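# Stack the small carton on the large one

## Task

Set the small carton on top of the large carton so that no part of it sticks out past the large carton's edges. It must rest there by itself, not held by the robot. Then release it and move the tool away.

## Robot and tools

ROBOT. One arm carries a vacuum tool with four suction cups on two air channels, a and b. The cup point is the centre of the four cup rims, and the cups face along its +z axis. In the cup point's own axes, the cups sit at x = -35 and +35 mm. Channel a's pair is at y = -70 mm and channel b's pair at y = +70 mm. The tool reaches 148 mm to each side along y. Each cup is 36 mm across.

FRAMES. Reported positions use the scene frame, in metres. Its origin is on the table top below the arm's base, +z is up, and +y is to the left when facing along +x. Orientation is given as a quaternion, w x y z. Motion offsets are always in the cup point's own axes, not the scene frame. The reported position can be slightly wrong, more so when the arm reaches far.

ROW FORMAT (shared by execute_actions and move). A row holds 8 numbers, each from -1 to 1: dx, dy, dz, rx, ry, rz, suction_a, suction_b. The first six are an offset, not a pose: the change from where the cup point was measured at the start of the action, in its own axes. A value of 1.0 means 0.6 m for dx, dy, dz, and 180 degrees for rx, ry, rz. The three rotation numbers together form one rotation vector. suction_a and suction_b are vacuum levels for each channel: 1 is full vacuum (about 75 kPa below room pressure), a fraction asks for part of it, and 0.01 or less turns the channel off. A channel keeps its last setting.

execute_actions(actions): a list of actions, run in order. Each action is a list of up to 15 rows, one per control step of 1/30 s. If there are fewer than 15 rows, the last row repeats for the remaining steps. Every row in an action is measured from that action's start pose, not from the row before it. The first action of a call starts from the last pose a result reported. On each step, the commanded pose is clipped to within 100 mm and 16 degrees of the current measured pose. After an action, the arm continues at most to the last clipped pose, so a long distance needs several actions. An empty list just returns state and images.

move(target, speed, stop_force, blocking): sends the cup point along a straight path toward one row, as an offset from the pose in the latest result that shows one. Its suction values are applied at the start. speed is in m/s, from 0.002 to 0.5, default 0.25. Rotation may go up to twice that number in rad/s. The path lasts 0.5 to 10 s and is cut off at 10 s. The path ignores obstacles, and the real motion lags behind it and can overshoot speed, especially near full stretch. stop_force (13 to 80 N) ends the path once the wrist senses that much extra push against the direction of travel for 2 steps. The arm then backs up 2 steps and holds. Use it only with slow, non-rotating moves, and not when leaving a surface you are pressing on. It is not accepted during the first 0.2 s of a scene. The force can briefly exceed stop_force, more at higher speed. blocking=false returns after 0.5 s while the arm keeps going; it cannot be combined with stop_force. Until that move is reported finished, other moves and actions are refused. The move: line gives the ending (done, contact, off_target, moving, held, fault), the limits that applied (paced = the pose was clipped; held = a check blocked some steps), and the distance from target.

wait(seconds): 0 to 10; the arm keeps its last command, and a running move continues. stop(): brakes a running move; the suction settings stay. zoom_image(camera, region): camera is "cam_wrist"; region is [x0, y0, x1, y1] in image pixels, at most 504 by 504, with the origin at the top-left. finished_scene(scene): ends the current scene, given its number; this cannot be undone.

RESULTS. Each result shows the cup point's pose and velocities, a Hand target line (where the controller is now heading), and Wrist force and Wrist torque in the tool's axes. These readings carry up to about 5.5 N of offset and 3.4 N of noise, and saturate near 100 N. Pressing down on a surface gives a force pointing back into the arm. suction_measured_a and suction_measured_b show the vacuum each channel reached. part_present flags turn on at 0.54 and off below 0.49. A good seal settles about 0.17 below the command, or 0.27 with both channels on. A reading near 0 means no seal. A pose unreachable line means the clearance check changed or blocked the command. There are also MOTOR HOT warnings (from 70 °C) and fault lines.

CAMERA. cam_wrist is a 616x616 fisheye camera on the wrist, with calibration supplied at the start.

GRASP AND RELEASE. Turn a channel on and press both of its cups fully onto a flat, smooth face, away from edges and seams. If one cup of an active channel is open to air, the shared pump loses vacuum on the other channel too. Vacuum shortens the cups by up to about 12 mm. To release, set the carton down so it rests on its support, turn both channels off, then lift at least 15 mm. A cup sealed to the table pins the tool until you turn that channel off.

AVOID. Do not let anything fall or get knocked off the table. Avoid slams and hard pushes. The arm is stiff, so a target even slightly beyond a contact can trigger a fault. A force of 150 N on the arm, or joint torque at its limit, stops the arm for 10 s and skips the rest of the call. Loose objects may sometimes get nudged by outside pushes.

Each tool is called by a JSON object that holds its "method" and its "body", one argument or row to a line.

## Session

I'll start by looking at the current state of the scene.

{"method": "execute_actions", "body": {
  "actions": []
}}

Scene clock: 0.00 s.
end_effector_position=(+0.6305, -0.0236, +0.5108) suction_measured_a=0.00 part_present_a=0 suction_measured_b=0.00 part_present_b=0 end_effector_quat_wxyz=(-0.002, +0.719, +0.695, +0.000) end_effector_velocity=(+0.000, -0.000, +0.000) end_effector_angular_velocity=(+0.000, -0.000, +0.000)
Joint positions: [-0.282 -1.703  1.857 -1.726 -1.57  -1.853]
Joint velocities: [-0.     0.    -0.    -0.     0.    -0.001]
Wrist force (N, on the end effector, along its own x y z axes, offset not removed): no reading
Wrist torque (N m, same axes, about the end effector's origin, offset not removed): no reading
Hand target: +0.631, -0.024, +0.511; -0.002, +0.719, +0.695, +0.000

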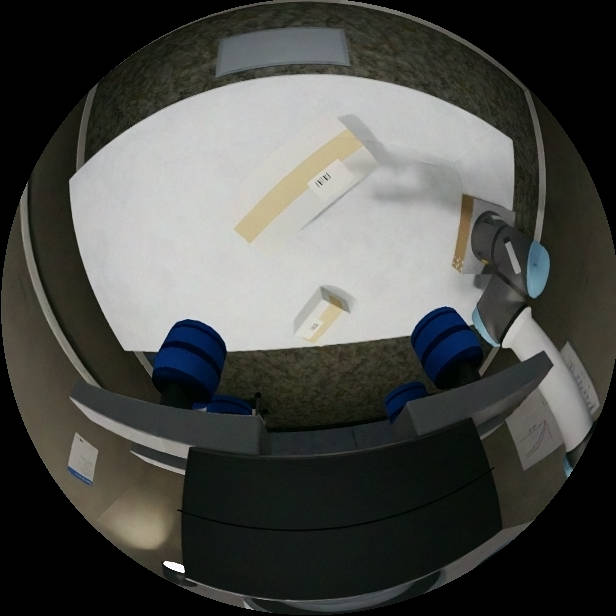

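{"method": "zoom_image", "body": {
  "camera": "cam_wrist",
  "region": [200, 90, 420, 360]
}}

{"method": "zoom_image", "body": {
  "camera": "cam_wrist",
  "region": [270, 270, 380, 360]
}}

Region (200, 90, 420, 360) of cam_wrist's 616x616 image, scaled by 1.867, with more detail than that image has; it fills the left 411 columns of this view, and the rest is white.

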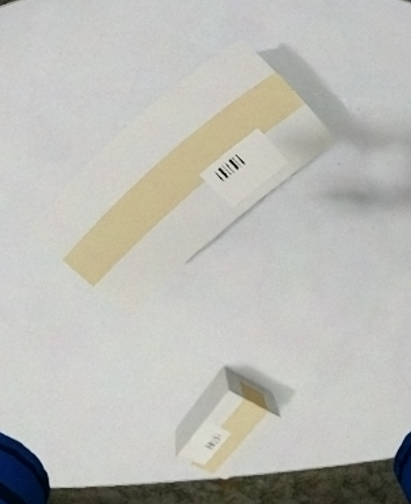

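Region (270, 270, 380, 360) of cam_wrist's 616x616 image, scaled by 4.582, with more detail than that image has; it fills the top 412 rows of this view, and the rest is white.

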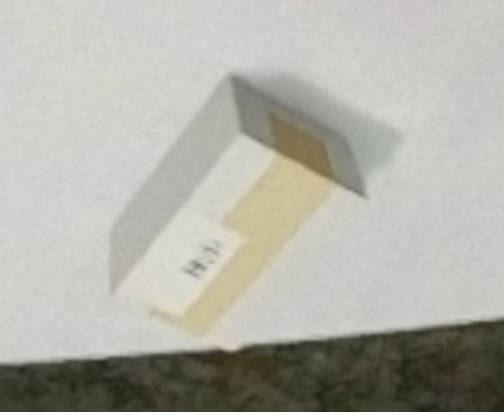

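{"method": "zoom_image", "body": {
  "camera": "cam_wrist",
  "region": [210, 100, 390, 270]
}}

Region (210, 100, 390, 270) of cam_wrist's 616x616 image, scaled by 2.800, with more detail than that image has.

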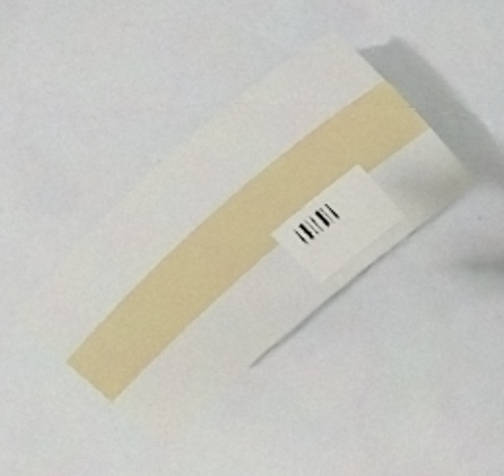

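{"method": "move", "body": {
  "target": [0.518, 0.0264, 0.518, 0, 0, 0.1889, 0, 0],
  "speed": 0.4
}}

Scene clock: 121.80 s.
end_effector_position=(+0.6561, +0.2871, +0.2010) suction_measured_a=0.00 part_present_a=0 suction_measured_b=0.00 part_present_b=0 end_effector_quat_wxyz=(-0.002, +0.891, +0.454, -0.000) end_effector_velocity=(+0.000, +0.001, -0.002) end_effector_angular_velocity=(-0.001, +0.002, -0.003)
Joint positions: [ 0.202 -1.322  2.06  -2.31  -1.57  -0.776]
Joint velocities: [ 0.002  0.004 -0.001 -0.    -0.     0.005]
Wrist force (N, on the end effector, along its own x y z axes, offset not removed): [2.2 0.9 1.6]
Wrist torque (N m, same axes, about the end effector's origin, offset not removed): [0.33 -0.78 -0.08]
Hand target: +0.656, +0.287, +0.201; -0.002, +0.891, +0.454, -0.000
Off the commanded pose: 0.000 m, 0 deg.
move: done
camera_calibration (this result's frames):
cam_wrist: T_world_to_cam=[[-0.79423, 0.605223, 0.0538951, 0.348717], [0.514759, 0.623073, 0.5889, -0.595785], [0.322835, 0.495465, -0.806407, -0.0572529], [0, 0, 0, 1]] pos_world=[0.60213, 0.188533, 0.285894]

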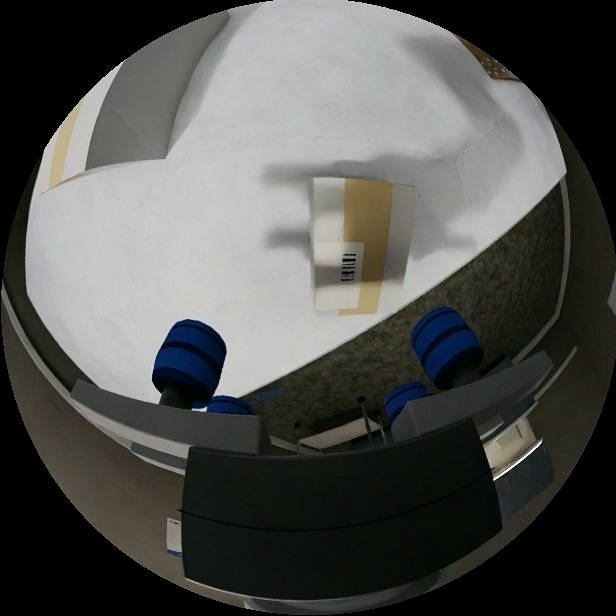

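{"method": "zoom_image", "body": {
  "camera": "cam_wrist",
  "region": [280, 160, 450, 330]
}}

{"method": "zoom_image", "body": {
  "camera": "cam_wrist",
  "region": [20, 10, 240, 210]
}}

Region (280, 160, 450, 330) of cam_wrist's 616x616 image, scaled by 2.965, with more detail than that image has.

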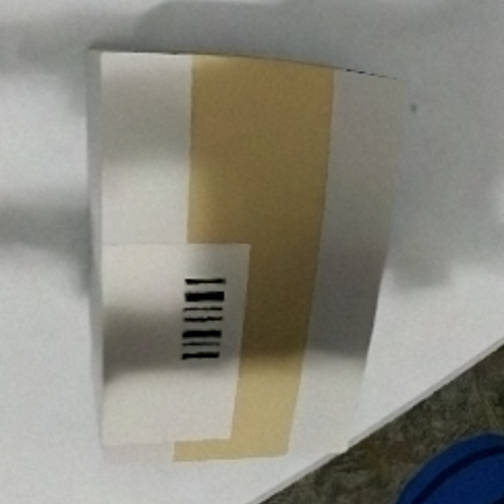

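Region (20, 10, 240, 210) of cam_wrist's 616x616 image, scaled by 2.291, with more detail than that image has; it fills the top 458 rows of this view, and the rest is white.

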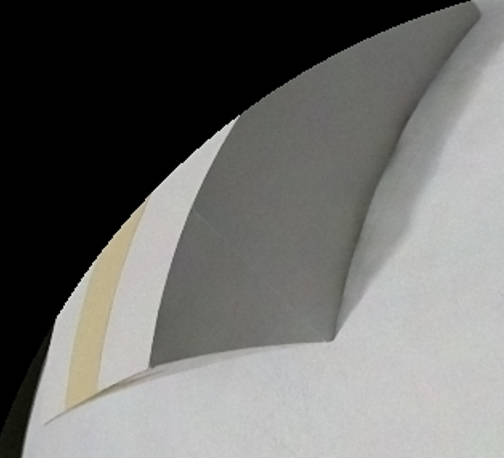

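{"method": "zoom_image", "body": {
  "camera": "cam_wrist",
  "region": [380, 295, 500, 415]
}}

{"method": "zoom_image", "body": {
  "camera": "cam_wrist",
  "region": [140, 305, 260, 425]
}}

Region (380, 295, 500, 415) of cam_wrist's 616x616 image, scaled by 4.200, with more detail than that image has.

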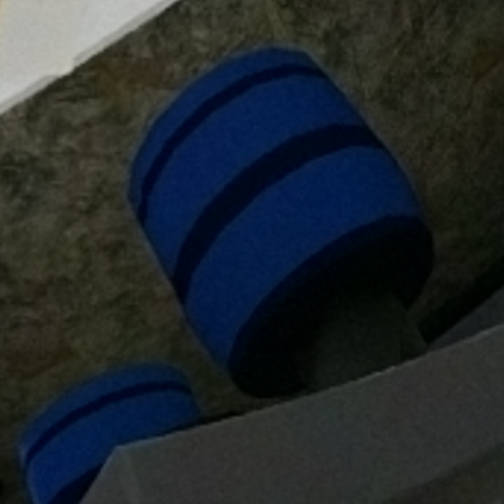

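Region (140, 305, 260, 425) of cam_wrist's 616x616 image, scaled by 4.200, with more detail than that image has.

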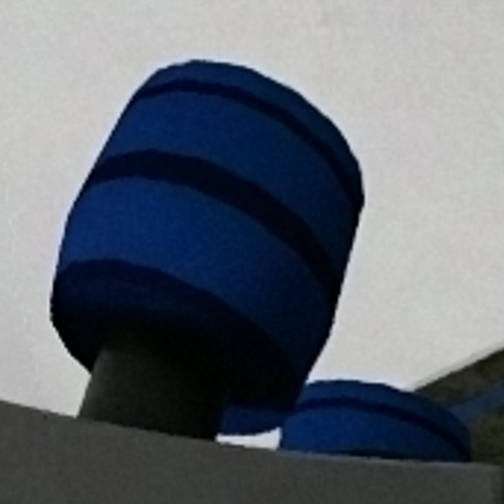

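{"method": "move", "body": {
  "target": [-0.045, 0.02, 0.172, 0, 0, 0, 0, 0],
  "speed": 0.25
}}

Scene clock: 242.83 s.
end_effector_position=(+0.6495, +0.2585, +0.0980) suction_measured_a=0.00 part_present_a=0 suction_measured_b=0.00 part_present_b=0 end_effector_quat_wxyz=(-0.002, +0.891, +0.454, -0.000) end_effector_velocity=(+0.000, -0.001, -0.002) end_effector_angular_velocity=(+0.000, -0.001, +0.000)
Joint positions: [ 0.161 -1.198  2.146 -2.52  -1.57  -0.816]
Joint velocities: [-0.001  0.002  0.001 -0.004  0.    -0.001]
Wrist force (N, on the end effector, along its own x y z axes, offset not removed): [2.1 2.1 1.0]
Wrist torque (N m, same axes, about the end effector's origin, offset not removed): [0.41 -0.67 -0.10]
Hand target: +0.649, +0.258, +0.098; -0.002, +0.891, +0.454, -0.000
Off the commanded pose: 0.000 m, 0 deg.
move: done
camera_calibration (this result's frames):
cam_wrist: T_world_to_cam=[[-0.794227, 0.605231, 0.0538367, 0.366306], [0.51475, 0.623111, 0.588867, -0.51393], [0.322854, 0.495407, -0.806435, -0.124013], [0, 0, 0, 1]] pos_world=[0.595514, 0.159973, 0.182908]

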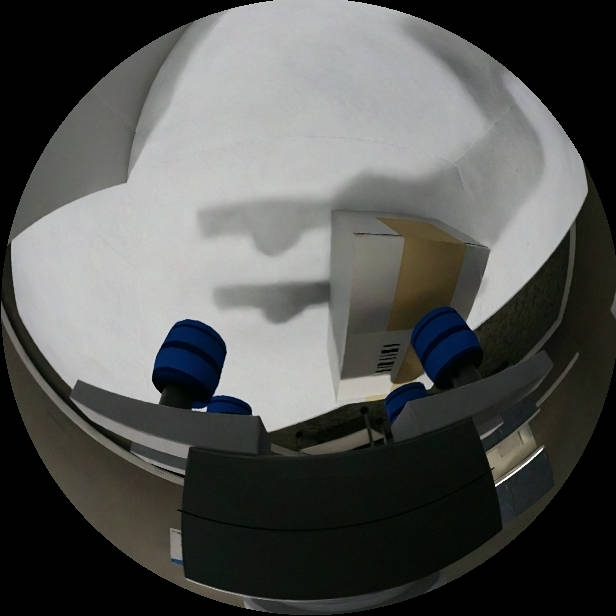

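{"method": "zoom_image", "body": {
  "camera": "cam_wrist",
  "region": [310, 195, 520, 415]
}}

Region (310, 195, 520, 415) of cam_wrist's 616x616 image, scaled by 2.291, with more detail than that image has; it fills the left 481 columns of this view, and the rest is white.

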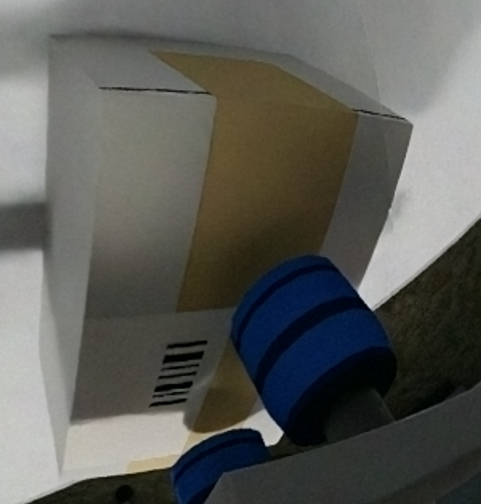

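{"method": "move", "body": {
  "target": [-0.012, 0.004, 0.036, 0, 0, 0, 1, 0],
  "speed": 0.04,
  "stop_force": 20
}}

Scene clock: 297.43 s.
end_effector_position=(+0.6471, +0.2514, +0.0766) suction_measured_a=0.56 part_present_a=1 suction_measured_b=0.00 part_present_b=0 end_effector_quat_wxyz=(-0.002, +0.891, +0.454, -0.000) end_effector_velocity=(-0.001, +0.000, -0.002) end_effector_angular_velocity=(+0.000, +0.000, +0.001)
Joint positions: [ 0.151 -1.169  2.162 -2.566 -1.57  -0.827]
Joint velocities: [ 0.     0.002  0.002 -0.004  0.    -0.001]
Wrist force (N, on the end effector, along its own x y z axes, offset not removed): [3.5 -0.6 2.6]
Wrist torque (N m, same axes, about the end effector's origin, offset not removed): [-0.06 -0.94 -0.05]
Hand target: +0.647, +0.251, +0.076; -0.002, +0.891, +0.454, -0.000
Off the commanded pose: 0.000 m, 0 deg.
move: done
camera_calibration (this result's frames):
cam_wrist: T_world_to_cam=[[-0.794226, 0.605232, 0.0538484, 0.369878], [0.514761, 0.623113, 0.588856, -0.495676], [0.322841, 0.495404, -0.806442, -0.136987], [0, 0, 0, 1]] pos_world=[0.593146, 0.152864, 0.161493]

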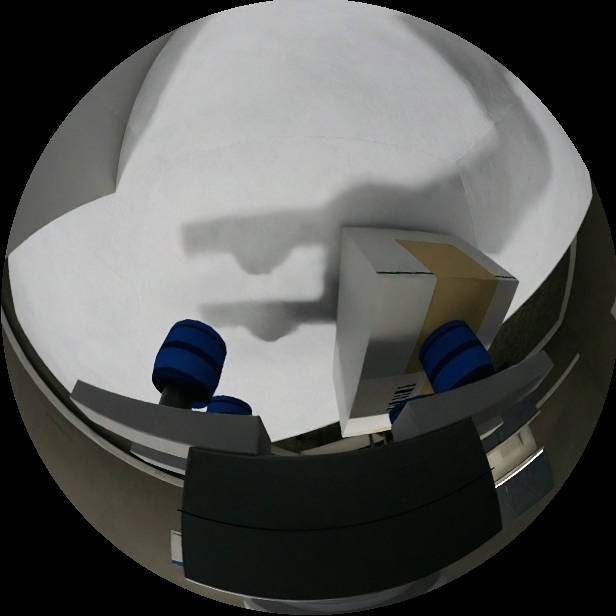

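{"method": "execute_actions", "body": {
  "actions": []
}}

Scene clock: 301.70 s.
end_effector_position=(+0.6471, +0.2513, +0.0764) suction_measured_a=0.96 part_present_a=1 suction_measured_b=0.00 part_present_b=0 end_effector_quat_wxyz=(-0.002, +0.891, +0.454, -0.000) end_effector_velocity=(+0.001, -0.000, +0.000) end_effector_angular_velocity=(+0.000, -0.002, +0.000)
Joint positions: [ 0.151 -1.168  2.162 -2.566 -1.57  -0.827]
Joint velocities: [-0.     0.    -0.    -0.002 -0.    -0.001]
Wrist force (N, on the end effector, along its own x y z axes, offset not removed): [1.9 -1.8 4.1]
Wrist torque (N m, same axes, about the end effector's origin, offset not removed): [-0.35 -0.65 0.02]
Hand target: +0.647, +0.251, +0.076; -0.002, +0.891, +0.454, -0.000
Off the commanded pose: 0.000 m, 0 deg.
camera_calibration (this result's frames):
cam_wrist: T_world_to_cam=[[-0.794228, 0.605232, 0.0538195, 0.369921], [0.514744, 0.623119, 0.588864, -0.495515], [0.322863, 0.495395, -0.806438, -0.137107], [0, 0, 0, 1]] pos_world=[0.593132, 0.1528, 0.161313]

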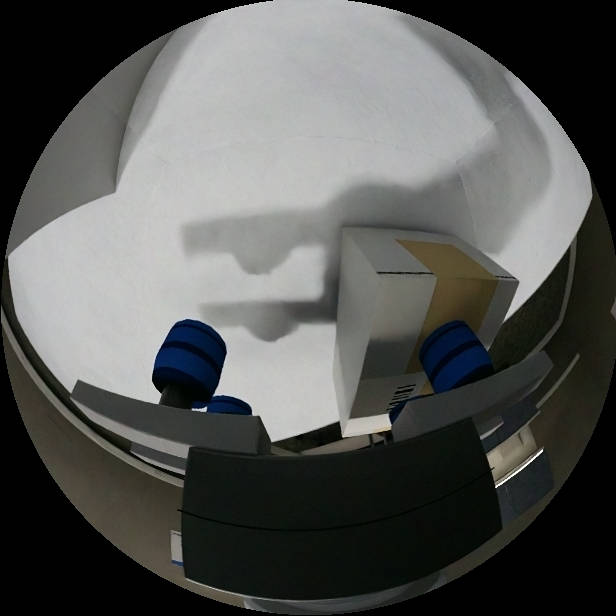

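{"method": "move", "body": {
  "target": [-0.1358, 0.1163, -0.3227, 0, 0, 0, 1, 0],
  "speed": 0.35
}}

Scene clock: 351.93 s.
end_effector_position=(+0.6564, +0.1440, +0.2693) suction_measured_a=0.96 part_present_a=1 suction_measured_b=0.00 part_present_b=0 end_effector_quat_wxyz=(-0.002, +0.891, +0.454, -0.000) end_effector_velocity=(-0.000, -0.002, +0.002) end_effector_angular_velocity=(+0.000, +0.002, -0.000)
Joint positions: [-0.011 -1.469  2.088 -2.191 -1.57  -0.989]
Joint velocities: [-0.003 -0.002 -0.001  0.005  0.    -0.002]
Wrist force (N, on the end effector, along its own x y z axes, offset not removed): [1.9 2.9 6.3]
Wrist torque (N m, same axes, about the end effector's origin, offset not removed): [0.30 -0.84 -0.03]
Hand target: +0.656, +0.144, +0.270; -0.002, +0.891, +0.454, -0.000
Off the commanded pose: 0.000 m, 0 deg.
move: done
camera_calibration (this result's frames):
cam_wrist: T_world_to_cam=[[-0.794227, 0.605263, 0.0534854, 0.431962], [0.51462, 0.623252, 0.588832, -0.546964], [0.323063, 0.49519, -0.806484, 0.0685621], [0, 0, 0, 1]] pos_world=[0.602405, 0.0454942, 0.35426]

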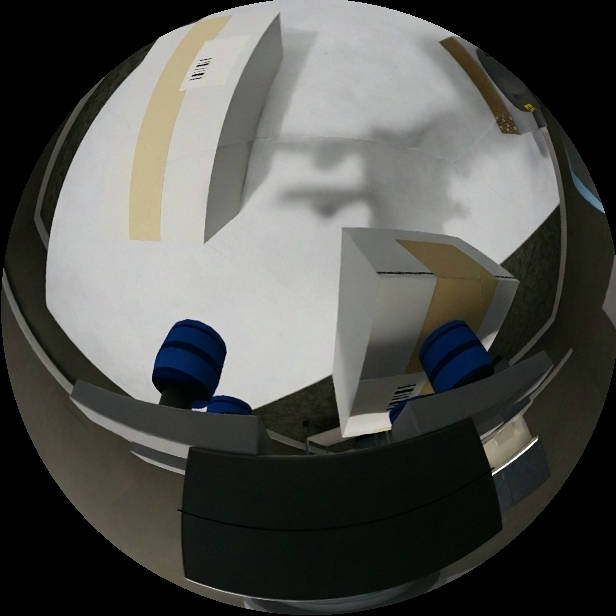

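{"method": "zoom_image", "body": {
  "camera": "cam_wrist",
  "region": [80, 0, 330, 260]
}}

{"method": "zoom_image", "body": {
  "camera": "cam_wrist",
  "region": [320, 215, 530, 445]
}}

Region (80, 0, 330, 260) of cam_wrist's 616x616 image, scaled by 1.938, with more detail than that image has; it fills the left 485 columns of this view, and the rest is white.

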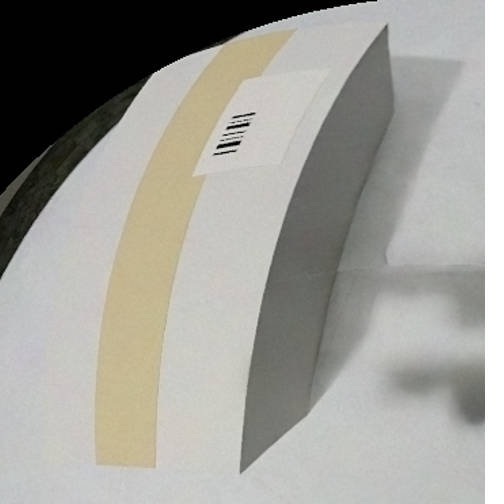

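Region (320, 215, 530, 445) of cam_wrist's 616x616 image, scaled by 2.191, with more detail than that image has; it fills the left 460 columns of this view, and the rest is white.

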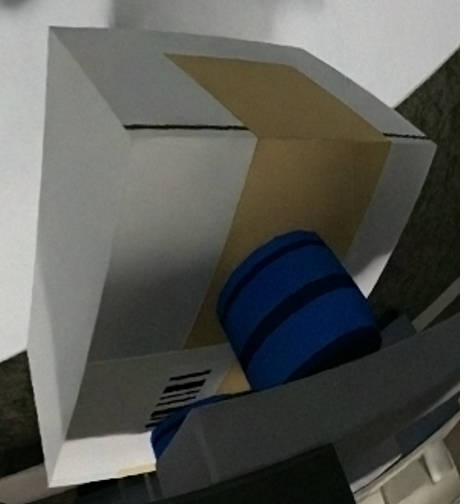

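{"method": "move", "body": {
  "target": [-0.4023, 0.3493, 0.0417, 0, 0, 0.0789, 1, 0],
  "speed": 0.4
}}

Scene clock: 434.40 s.
end_effector_position=(+0.6837, -0.1742, +0.2434) suction_measured_a=0.96 part_present_a=1 suction_measured_b=0.00 part_present_b=0 end_effector_quat_wxyz=(-0.002, +0.940, +0.341, -0.001) end_effector_velocity=(+0.001, -0.002, +0.001) end_effector_angular_velocity=(-0.000, -0.001, -0.000)
Joint positions: [-0.465 -1.39   2.048 -2.231 -1.57  -1.195]
Joint velocities: [-0.002  0.001 -0.002 -0.     0.    -0.001]
Wrist force (N, on the end effector, along its own x y z axes, offset not removed): [4.6 1.3 3.8]
Wrist torque (N m, same axes, about the end effector's origin, offset not removed): [0.10 -1.02 -0.08]
Hand target: +0.684, -0.174, +0.243; -0.002, +0.940, +0.341, -0.001
Off the commanded pose: 0.001 m, 0 deg.
move: done
camera_calibration (this result's frames):
cam_wrist: T_world_to_cam=[[-0.621514, 0.781616, 0.0528867, 0.560483], [0.652146, 0.478794, 0.587761, -0.466376], [0.434081, 0.399791, -0.807304, 0.104076], [0, 0, 0, 1]] pos_world=[0.607315, -0.256393, 0.328497]

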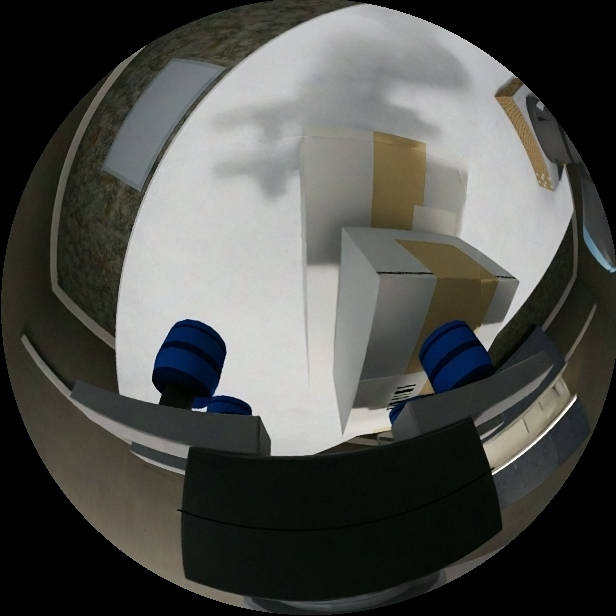

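{"method": "zoom_image", "body": {
  "camera": "cam_wrist",
  "region": [285, 110, 495, 290]
}}

{"method": "zoom_image", "body": {
  "camera": "cam_wrist",
  "region": [270, 240, 400, 450]
}}

Region (285, 110, 495, 290) of cam_wrist's 616x616 image, scaled by 2.400, with more detail than that image has; it fills the top 432 rows of this view, and the rest is white.

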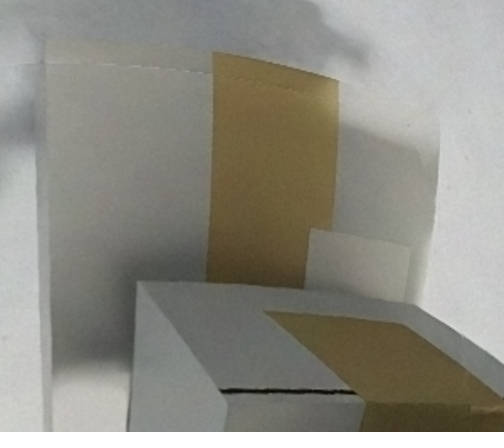

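Region (270, 240, 400, 450) of cam_wrist's 616x616 image, scaled by 2.400, with more detail than that image has; it fills the left 312 columns of this view, and the rest is white.

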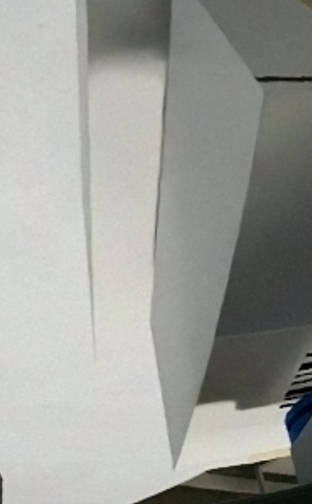

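{"method": "move", "body": {
  "target": [0, -0.003, 0.028, 0, 0, 0, 1, 0],
  "speed": 0.06
}}

Scene clock: 469.93 s.
end_effector_position=(+0.6825, -0.1728, +0.2269) suction_measured_a=0.96 part_present_a=1 suction_measured_b=0.00 part_present_b=0 end_effector_quat_wxyz=(-0.002, +0.940, +0.341, -0.001) end_effector_velocity=(-0.001, +0.001, -0.003) end_effector_angular_velocity=(+0.001, +0.001, +0.001)
Joint positions: [-0.464 -1.373  2.064 -2.263 -1.57  -1.194]
Joint velocities: [ 0.001  0.002  0.003 -0.003 -0.    -0.   ]
Wrist force (N, on the end effector, along its own x y z axes, offset not removed): [2.3 0.6 1.8]
Wrist torque (N m, same axes, about the end effector's origin, offset not removed): [-0.06 -0.75 -0.05]
Hand target: +0.683, -0.173, +0.227; -0.002, +0.940, +0.341, -0.001
Off the commanded pose: 0.000 m, 0 deg.
move: done
camera_calibration (this result's frames):
cam_wrist: T_world_to_cam=[[-0.621511, 0.781617, 0.0529003, 0.559506], [0.652151, 0.478785, 0.587762, -0.456539], [0.434077, 0.399799, -0.807303, 0.0906782], [0, 0, 0, 1]] pos_world=[0.60611, -0.254989, 0.311943]

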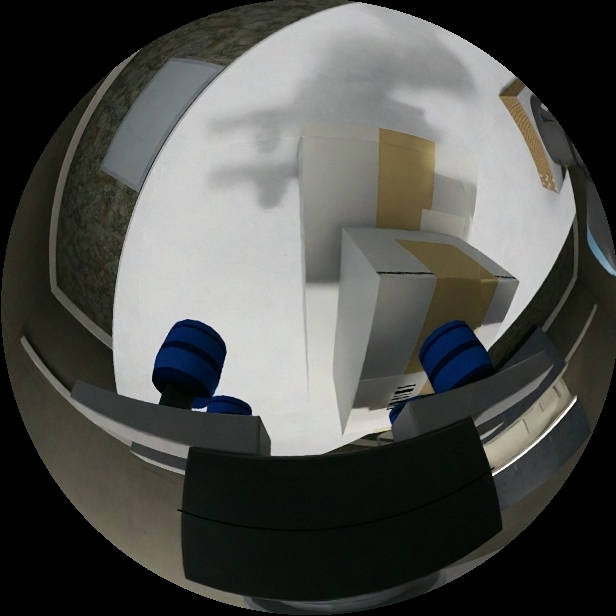

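{"method": "zoom_image", "body": {
  "camera": "cam_wrist",
  "region": [285, 110, 495, 290]
}}

Region (285, 110, 495, 290) of cam_wrist's 616x616 image, scaled by 2.400, with more detail than that image has; it fills the top 432 rows of this view, and the rest is white.

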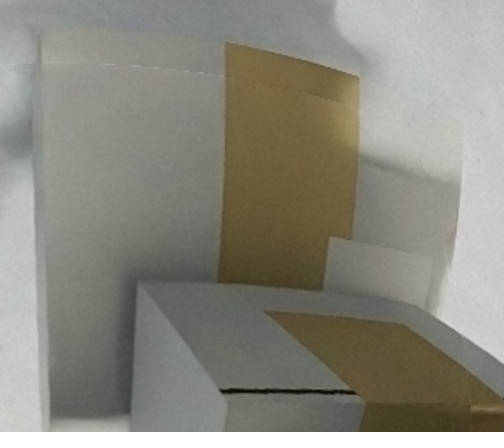

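{"method": "move", "body": {
  "target": [0, 0, 0.02, 0, 0, 0, 1, 0],
  "speed": 0.01,
  "stop_force": 13
}}

Scene clock: 492.60 s.
end_effector_position=(+0.6825, -0.1728, +0.2197) suction_measured_a=0.96 part_present_a=1 suction_measured_b=0.00 part_present_b=0 end_effector_quat_wxyz=(-0.002, +0.940, +0.341, -0.001) end_effector_velocity=(-0.000, -0.000, +0.002) end_effector_angular_velocity=(+0.000, +0.001, -0.001)
Joint positions: [-0.464 -1.364  2.069 -2.277 -1.57  -1.194]
Joint velocities: [-0.    -0.003 -0.002  0.006  0.     0.001]
Wrist force (N, on the end effector, along its own x y z axes, offset not removed): [6.2 4.3 -28.1]
Wrist torque (N m, same axes, about the end effector's origin, offset not removed): [1.94 -0.13 0.10]
Hand target: +0.683, -0.173, +0.220; -0.002, +0.940, +0.341, -0.001
Off the commanded pose: 0.005 m, 0 deg.
move: contact
camera_calibration (this result's frames):
cam_wrist: T_world_to_cam=[[-0.621515, 0.781617, 0.0528607, 0.559828], [0.652128, 0.478799, 0.587776, -0.452309], [0.434106, 0.399784, -0.807295, 0.0848828], [0, 0, 0, 1]] pos_world=[0.606057, -0.254941, 0.304789]

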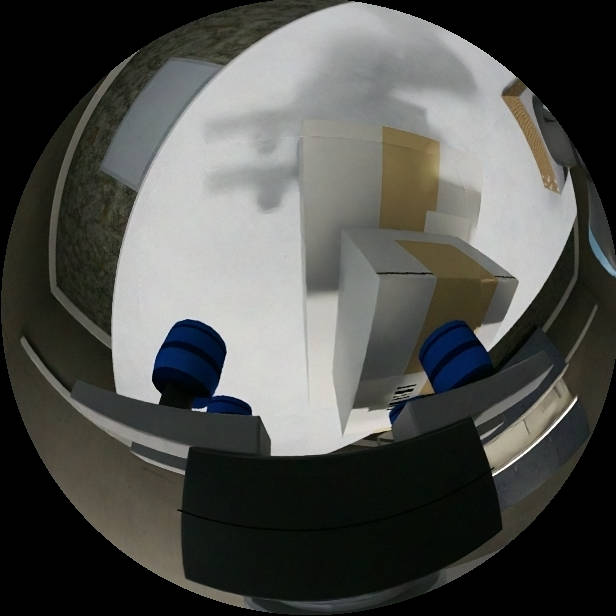

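{"method": "execute_actions", "body": {
  "actions": [
    [[0, 0, -0.001, 0, 0, 0, 0, 0]]
  ]
}}

Scene clock: 497.17 s.
end_effector_position=(+0.6826, -0.1728, +0.2205) suction_measured_a=0.00 part_present_a=0 suction_measured_b=0.00 part_present_b=0 end_effector_quat_wxyz=(-0.002, +0.940, +0.341, -0.000) end_effector_velocity=(-0.001, -0.000, -0.000) end_effector_angular_velocity=(+0.001, +0.002, -0.001)
Joint positions: [-0.464 -1.365  2.068 -2.276 -1.57  -1.194]
Joint velocities: [-0.001 -0.     0.     0.002  0.     0.001]
Wrist force (N, on the end effector, along its own x y z axes, offset not removed): [0.1 0.3 -29.3]
Wrist torque (N m, same axes, about the end effector's origin, offset not removed): [2.32 -0.52 -0.10]
Hand target: +0.682, -0.173, +0.220; -0.002, +0.940, +0.341, -0.001
Off the commanded pose: 0.000 m, 0 deg.
camera_calibration (this result's frames):
cam_wrist: T_world_to_cam=[[-0.621528, 0.781623, 0.0526133, 0.559952], [0.651989, 0.478874, 0.587869, -0.452701], [0.434297, 0.39968, -0.807243, 0.085311], [0, 0, 0, 1]] pos_world=[0.606131, -0.254981, 0.305535]

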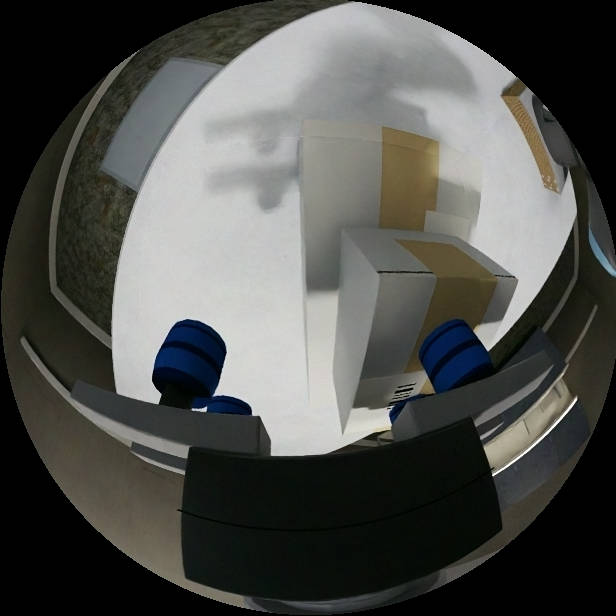

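{"method": "move", "body": {
  "target": [0, 0, -0.25, 0, 0, 0, 0, 0],
  "speed": 0.3
}}

Scene clock: 502.63 s.
end_effector_position=(+0.6832, -0.1732, +0.3702) suction_measured_a=0.00 part_present_a=0 suction_measured_b=0.00 part_present_b=0 end_effector_quat_wxyz=(-0.002, +0.940, +0.341, -0.000) end_effector_velocity=(+0.000, -0.001, +0.002) end_effector_angular_velocity=(-0.000, -0.001, -0.000)
Joint positions: [-0.464 -1.508  1.925 -1.99  -1.57  -1.194]
Joint velocities: [-0.    -0.001 -0.003  0.004  0.     0.   ]
Wrist force (N, on the end effector, along its own x y z axes, offset not removed): [2.2 1.0 -1.0]
Wrist torque (N m, same axes, about the end effector's origin, offset not removed): [0.30 -0.66 -0.05]
Hand target: +0.683, -0.173, +0.370; -0.002, +0.940, +0.341, -0.000
Off the commanded pose: 0.000 m, 0 deg.
move: done
camera_calibration (this result's frames):
cam_wrist: T_world_to_cam=[[-0.621534, 0.781619, 0.0526094, 0.552715], [0.65195, 0.47885, 0.587931, -0.540935], [0.434346, 0.399718, -0.807198, 0.206005], [0, 0, 0, 1]] pos_world=[0.606716, -0.25533, 0.455241]

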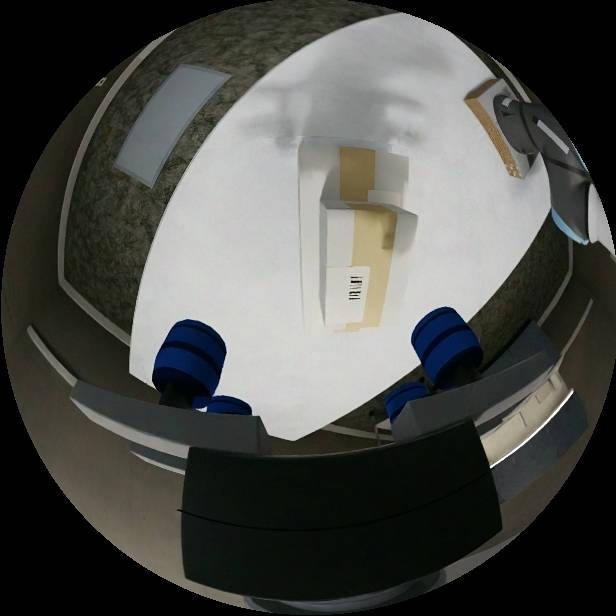

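{"method": "zoom_image", "body": {
  "camera": "cam_wrist",
  "region": [270, 130, 450, 350]
}}

Region (270, 130, 450, 350) of cam_wrist's 616x616 image, scaled by 2.291, with more detail than that image has; it fills the left 412 columns of this view, and the rest is white.

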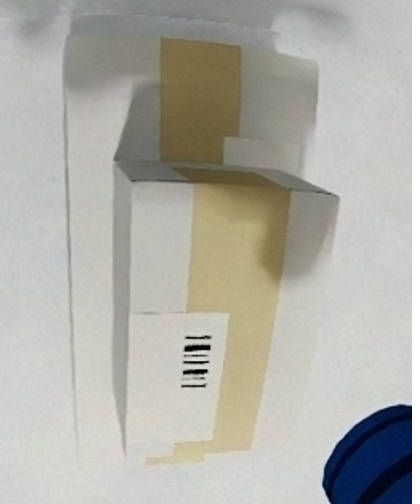

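{"method": "finished_scene", "body": {
  "scene": 1
}}

The scene is finished: the task was done.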